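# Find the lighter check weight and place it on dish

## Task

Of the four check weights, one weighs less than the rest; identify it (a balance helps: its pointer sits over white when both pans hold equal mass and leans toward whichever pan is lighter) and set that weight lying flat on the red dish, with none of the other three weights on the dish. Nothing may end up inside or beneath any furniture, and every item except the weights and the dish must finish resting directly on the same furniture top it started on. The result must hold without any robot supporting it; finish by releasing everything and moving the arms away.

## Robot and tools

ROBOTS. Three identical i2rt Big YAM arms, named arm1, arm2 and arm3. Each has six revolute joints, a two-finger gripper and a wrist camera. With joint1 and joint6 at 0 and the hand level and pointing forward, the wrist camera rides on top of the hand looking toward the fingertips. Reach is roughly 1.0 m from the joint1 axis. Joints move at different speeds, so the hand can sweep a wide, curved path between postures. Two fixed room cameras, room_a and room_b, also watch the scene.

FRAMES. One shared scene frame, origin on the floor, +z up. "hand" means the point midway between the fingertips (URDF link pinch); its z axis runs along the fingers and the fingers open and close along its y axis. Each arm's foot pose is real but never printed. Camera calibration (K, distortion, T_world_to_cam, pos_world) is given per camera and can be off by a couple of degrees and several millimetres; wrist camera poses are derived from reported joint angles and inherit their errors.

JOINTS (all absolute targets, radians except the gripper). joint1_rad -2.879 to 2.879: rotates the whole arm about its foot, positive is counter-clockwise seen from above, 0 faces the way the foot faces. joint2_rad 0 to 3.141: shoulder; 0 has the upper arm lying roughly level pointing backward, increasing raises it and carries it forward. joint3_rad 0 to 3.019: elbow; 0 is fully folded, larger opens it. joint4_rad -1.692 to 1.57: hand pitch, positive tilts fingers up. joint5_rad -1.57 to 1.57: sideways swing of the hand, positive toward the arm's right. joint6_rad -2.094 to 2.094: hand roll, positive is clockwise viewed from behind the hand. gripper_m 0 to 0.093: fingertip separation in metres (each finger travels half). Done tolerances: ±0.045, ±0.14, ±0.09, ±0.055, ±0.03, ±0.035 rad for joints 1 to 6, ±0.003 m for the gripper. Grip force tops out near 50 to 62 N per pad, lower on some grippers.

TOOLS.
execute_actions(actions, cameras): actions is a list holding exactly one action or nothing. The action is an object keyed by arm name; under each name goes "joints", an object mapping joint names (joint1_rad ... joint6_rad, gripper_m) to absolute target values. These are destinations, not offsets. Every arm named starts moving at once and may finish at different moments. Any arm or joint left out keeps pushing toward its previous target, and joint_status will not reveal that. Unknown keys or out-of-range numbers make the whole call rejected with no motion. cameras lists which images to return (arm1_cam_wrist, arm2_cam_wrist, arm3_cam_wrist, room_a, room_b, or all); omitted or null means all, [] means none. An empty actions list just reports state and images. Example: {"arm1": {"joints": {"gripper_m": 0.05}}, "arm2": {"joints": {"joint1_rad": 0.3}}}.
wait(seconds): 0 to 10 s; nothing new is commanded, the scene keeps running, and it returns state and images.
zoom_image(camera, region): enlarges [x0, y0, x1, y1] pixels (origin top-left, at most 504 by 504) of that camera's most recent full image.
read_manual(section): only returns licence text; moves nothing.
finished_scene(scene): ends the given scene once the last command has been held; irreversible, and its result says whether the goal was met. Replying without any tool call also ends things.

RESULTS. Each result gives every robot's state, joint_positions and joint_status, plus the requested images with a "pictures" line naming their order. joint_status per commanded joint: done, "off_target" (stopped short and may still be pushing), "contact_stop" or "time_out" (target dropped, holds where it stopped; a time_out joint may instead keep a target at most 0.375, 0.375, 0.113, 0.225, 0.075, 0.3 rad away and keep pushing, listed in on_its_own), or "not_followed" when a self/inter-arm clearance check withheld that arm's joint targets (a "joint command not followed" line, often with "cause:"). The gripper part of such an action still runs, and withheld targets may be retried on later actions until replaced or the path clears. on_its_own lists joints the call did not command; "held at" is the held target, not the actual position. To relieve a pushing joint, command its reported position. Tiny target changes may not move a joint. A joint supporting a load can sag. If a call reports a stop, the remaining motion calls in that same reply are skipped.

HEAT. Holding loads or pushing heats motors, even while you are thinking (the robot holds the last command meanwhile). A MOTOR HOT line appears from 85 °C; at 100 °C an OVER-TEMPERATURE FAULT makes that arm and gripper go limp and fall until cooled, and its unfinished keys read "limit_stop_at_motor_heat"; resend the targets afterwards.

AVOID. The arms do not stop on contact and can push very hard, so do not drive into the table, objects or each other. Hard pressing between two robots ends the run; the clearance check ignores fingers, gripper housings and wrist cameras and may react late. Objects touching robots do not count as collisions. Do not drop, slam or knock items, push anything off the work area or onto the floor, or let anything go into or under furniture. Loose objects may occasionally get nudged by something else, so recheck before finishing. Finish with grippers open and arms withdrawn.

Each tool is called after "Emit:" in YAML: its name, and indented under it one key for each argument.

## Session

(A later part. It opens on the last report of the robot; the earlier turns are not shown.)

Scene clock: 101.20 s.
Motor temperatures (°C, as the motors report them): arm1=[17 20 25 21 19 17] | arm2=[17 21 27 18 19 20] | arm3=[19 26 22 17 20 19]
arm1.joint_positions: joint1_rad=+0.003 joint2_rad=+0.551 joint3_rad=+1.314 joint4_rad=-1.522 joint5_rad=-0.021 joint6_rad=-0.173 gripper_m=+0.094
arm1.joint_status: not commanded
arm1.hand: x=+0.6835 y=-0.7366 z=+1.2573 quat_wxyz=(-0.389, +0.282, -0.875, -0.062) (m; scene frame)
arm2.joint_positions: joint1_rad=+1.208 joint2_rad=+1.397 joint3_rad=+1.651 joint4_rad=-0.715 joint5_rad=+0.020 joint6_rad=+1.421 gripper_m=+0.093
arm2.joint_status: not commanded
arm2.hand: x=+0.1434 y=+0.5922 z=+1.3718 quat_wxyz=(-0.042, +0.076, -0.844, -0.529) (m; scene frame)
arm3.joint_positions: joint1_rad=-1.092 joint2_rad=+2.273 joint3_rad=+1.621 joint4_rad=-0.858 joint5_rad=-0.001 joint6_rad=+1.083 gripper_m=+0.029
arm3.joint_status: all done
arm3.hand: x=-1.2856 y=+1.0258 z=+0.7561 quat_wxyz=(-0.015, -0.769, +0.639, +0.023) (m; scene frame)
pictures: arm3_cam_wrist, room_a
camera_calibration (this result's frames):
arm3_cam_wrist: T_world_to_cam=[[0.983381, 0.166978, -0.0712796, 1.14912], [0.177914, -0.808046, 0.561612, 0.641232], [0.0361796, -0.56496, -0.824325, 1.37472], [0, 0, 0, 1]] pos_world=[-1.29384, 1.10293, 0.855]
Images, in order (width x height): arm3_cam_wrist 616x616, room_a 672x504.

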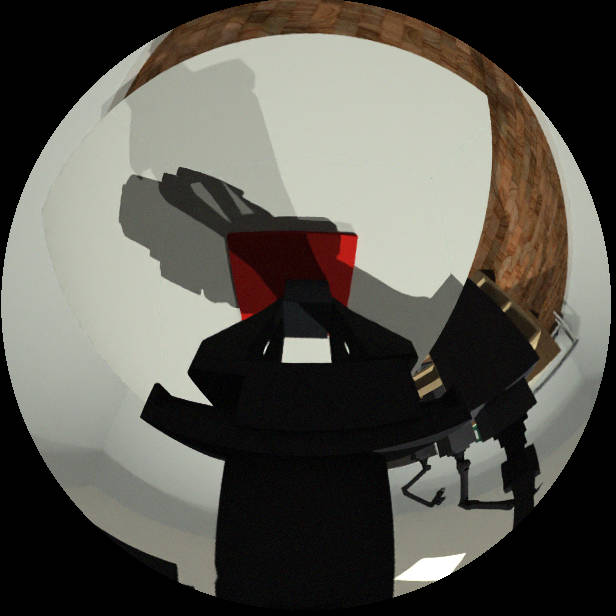

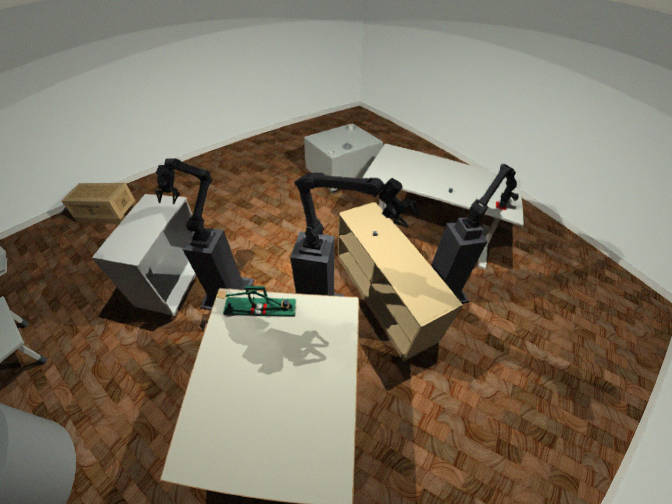

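Emit:
execute_actions:
  actions:
    - {"arm3": {"joints": {"gripper_m": 0.093, "joint1_rad": -1.255, "joint2_rad": 2.105, "joint3_rad": 1.795, "joint4_rad": -1.012}}}

Scene clock: 103.97 s.
Motor temperatures (°C, as the motors report them): arm1=[17 20 25 21 19 17] | arm2=[17 21 27 18 19 20] | arm3=[19 26 22 17 20 19]
arm1.joint_positions: joint1_rad=+0.003 joint2_rad=+0.551 joint3_rad=+1.314 joint4_rad=-1.522 joint5_rad=-0.021 joint6_rad=-0.173 gripper_m=+0.094
arm1.joint_status: not commanded
arm1.hand: x=+0.6835 y=-0.7366 z=+1.2573 quat_wxyz=(-0.389, +0.282, -0.875, -0.062) (m; scene frame)
arm2.joint_positions: joint1_rad=+1.208 joint2_rad=+1.397 joint3_rad=+1.651 joint4_rad=-0.715 joint5_rad=+0.020 joint6_rad=+1.421 gripper_m=+0.093
arm2.joint_status: not commanded
arm2.hand: x=+0.1434 y=+0.5922 z=+1.3718 quat_wxyz=(-0.042, +0.076, -0.844, -0.529) (m; scene frame)
arm3.joint_positions: joint1_rad=-1.254 joint2_rad=+2.078 joint3_rad=+1.787 joint4_rad=-0.996 joint5_rad=+0.001 joint6_rad=+1.083 gripper_m=+0.093
arm3.joint_status: all done
arm3.hand: x=-1.3037 y=+1.1517 z=+0.9384 quat_wxyz=(-0.044, -0.708, +0.692, +0.129) (m; scene frame)
pictures: arm1_cam_wrist, arm2_cam_wrist, arm3_cam_wrist, room_a, room_b
camera_calibration (this result's frames):
arm1_cam_wrist: T_world_to_cam=[[0.542778, -0.833333, 0.104633, -1.11972], [-0.813242, -0.552596, -0.182416, 0.380354], [0.209833, 0.0139198, -0.977638, 1.21734], [0, 0, 0, 1]] pos_world=[0.661642, -0.739863, 1.37666]
arm2_cam_wrist: T_world_to_cam=[[0.172784, -0.440063, -0.881187, 1.44681], [-0.793827, -0.591832, 0.139905, 0.278508], [-0.583081, 0.675336, -0.451593, 0.426559], [0, 0, 0, 1]] pos_world=[0.219819, 0.513447, 1.42858]
arm3_cam_wrist: T_world_to_cam=[[0.964734, 0.0218012, -0.262324, 1.48102], [0.143795, -0.878376, 0.455827, 0.77961], [-0.220482, -0.477472, -0.850534, 1.18609], [0, 0, 0, 1]] pos_world=[-1.27939, 1.21883, 1.04195]
Images, in order (width x height): arm1_cam_wrist 616x616, arm2_cam_wrist 616x616, arm3_cam_wrist 616x616, room_a 672x504, room_b 672x504.

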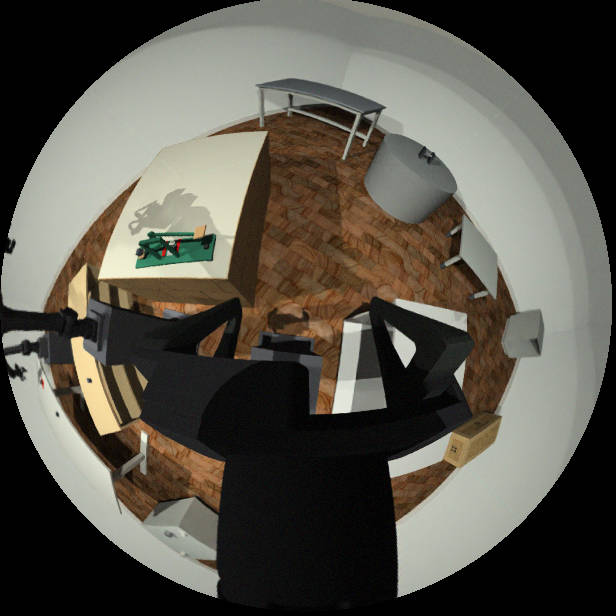

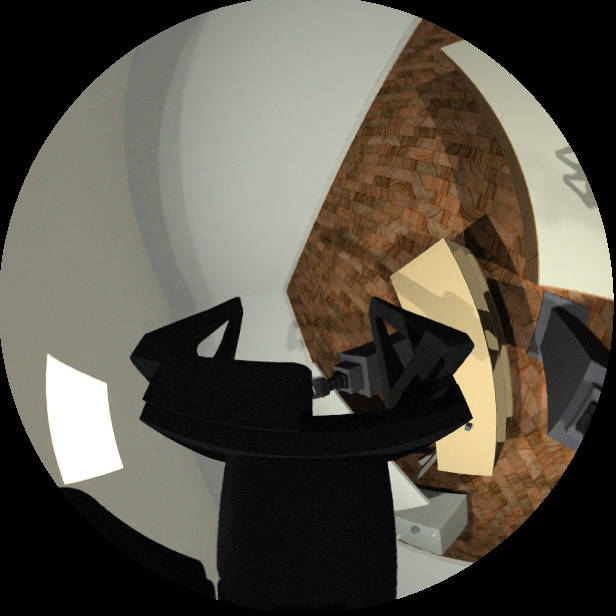

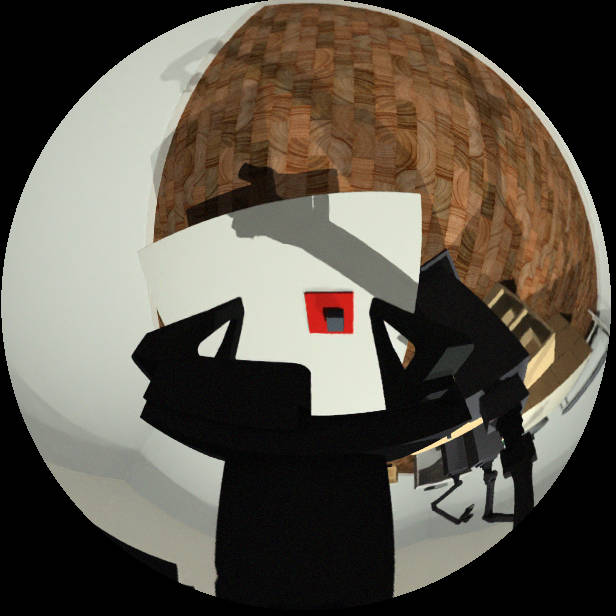

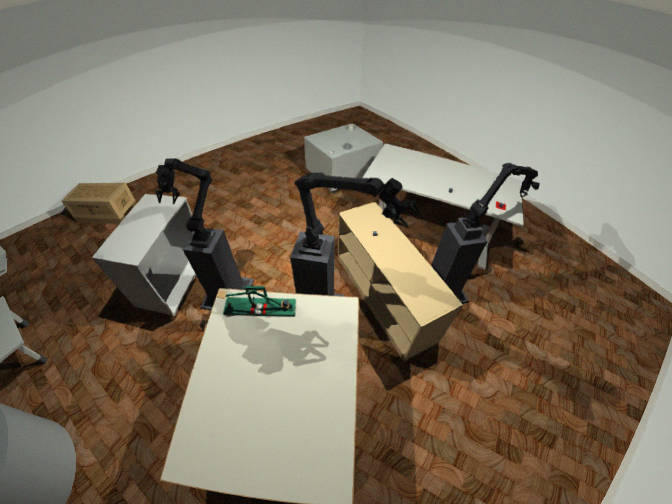

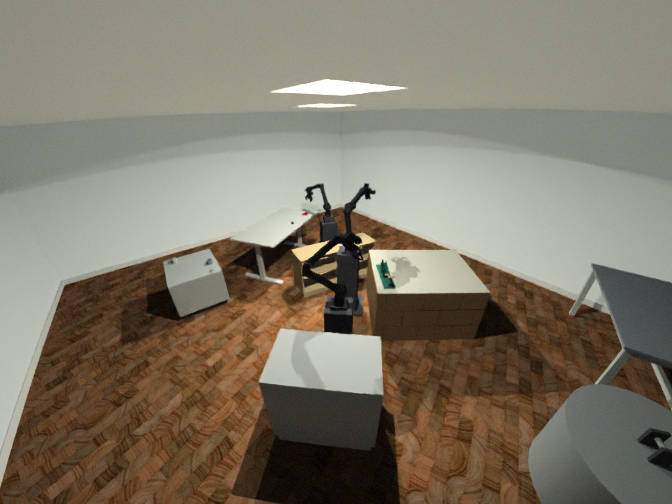

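The cube sits flat on the dish, and all arms are clear.

Emit:
finished_scene:
  scene: 2

The scene is finished: the task was done.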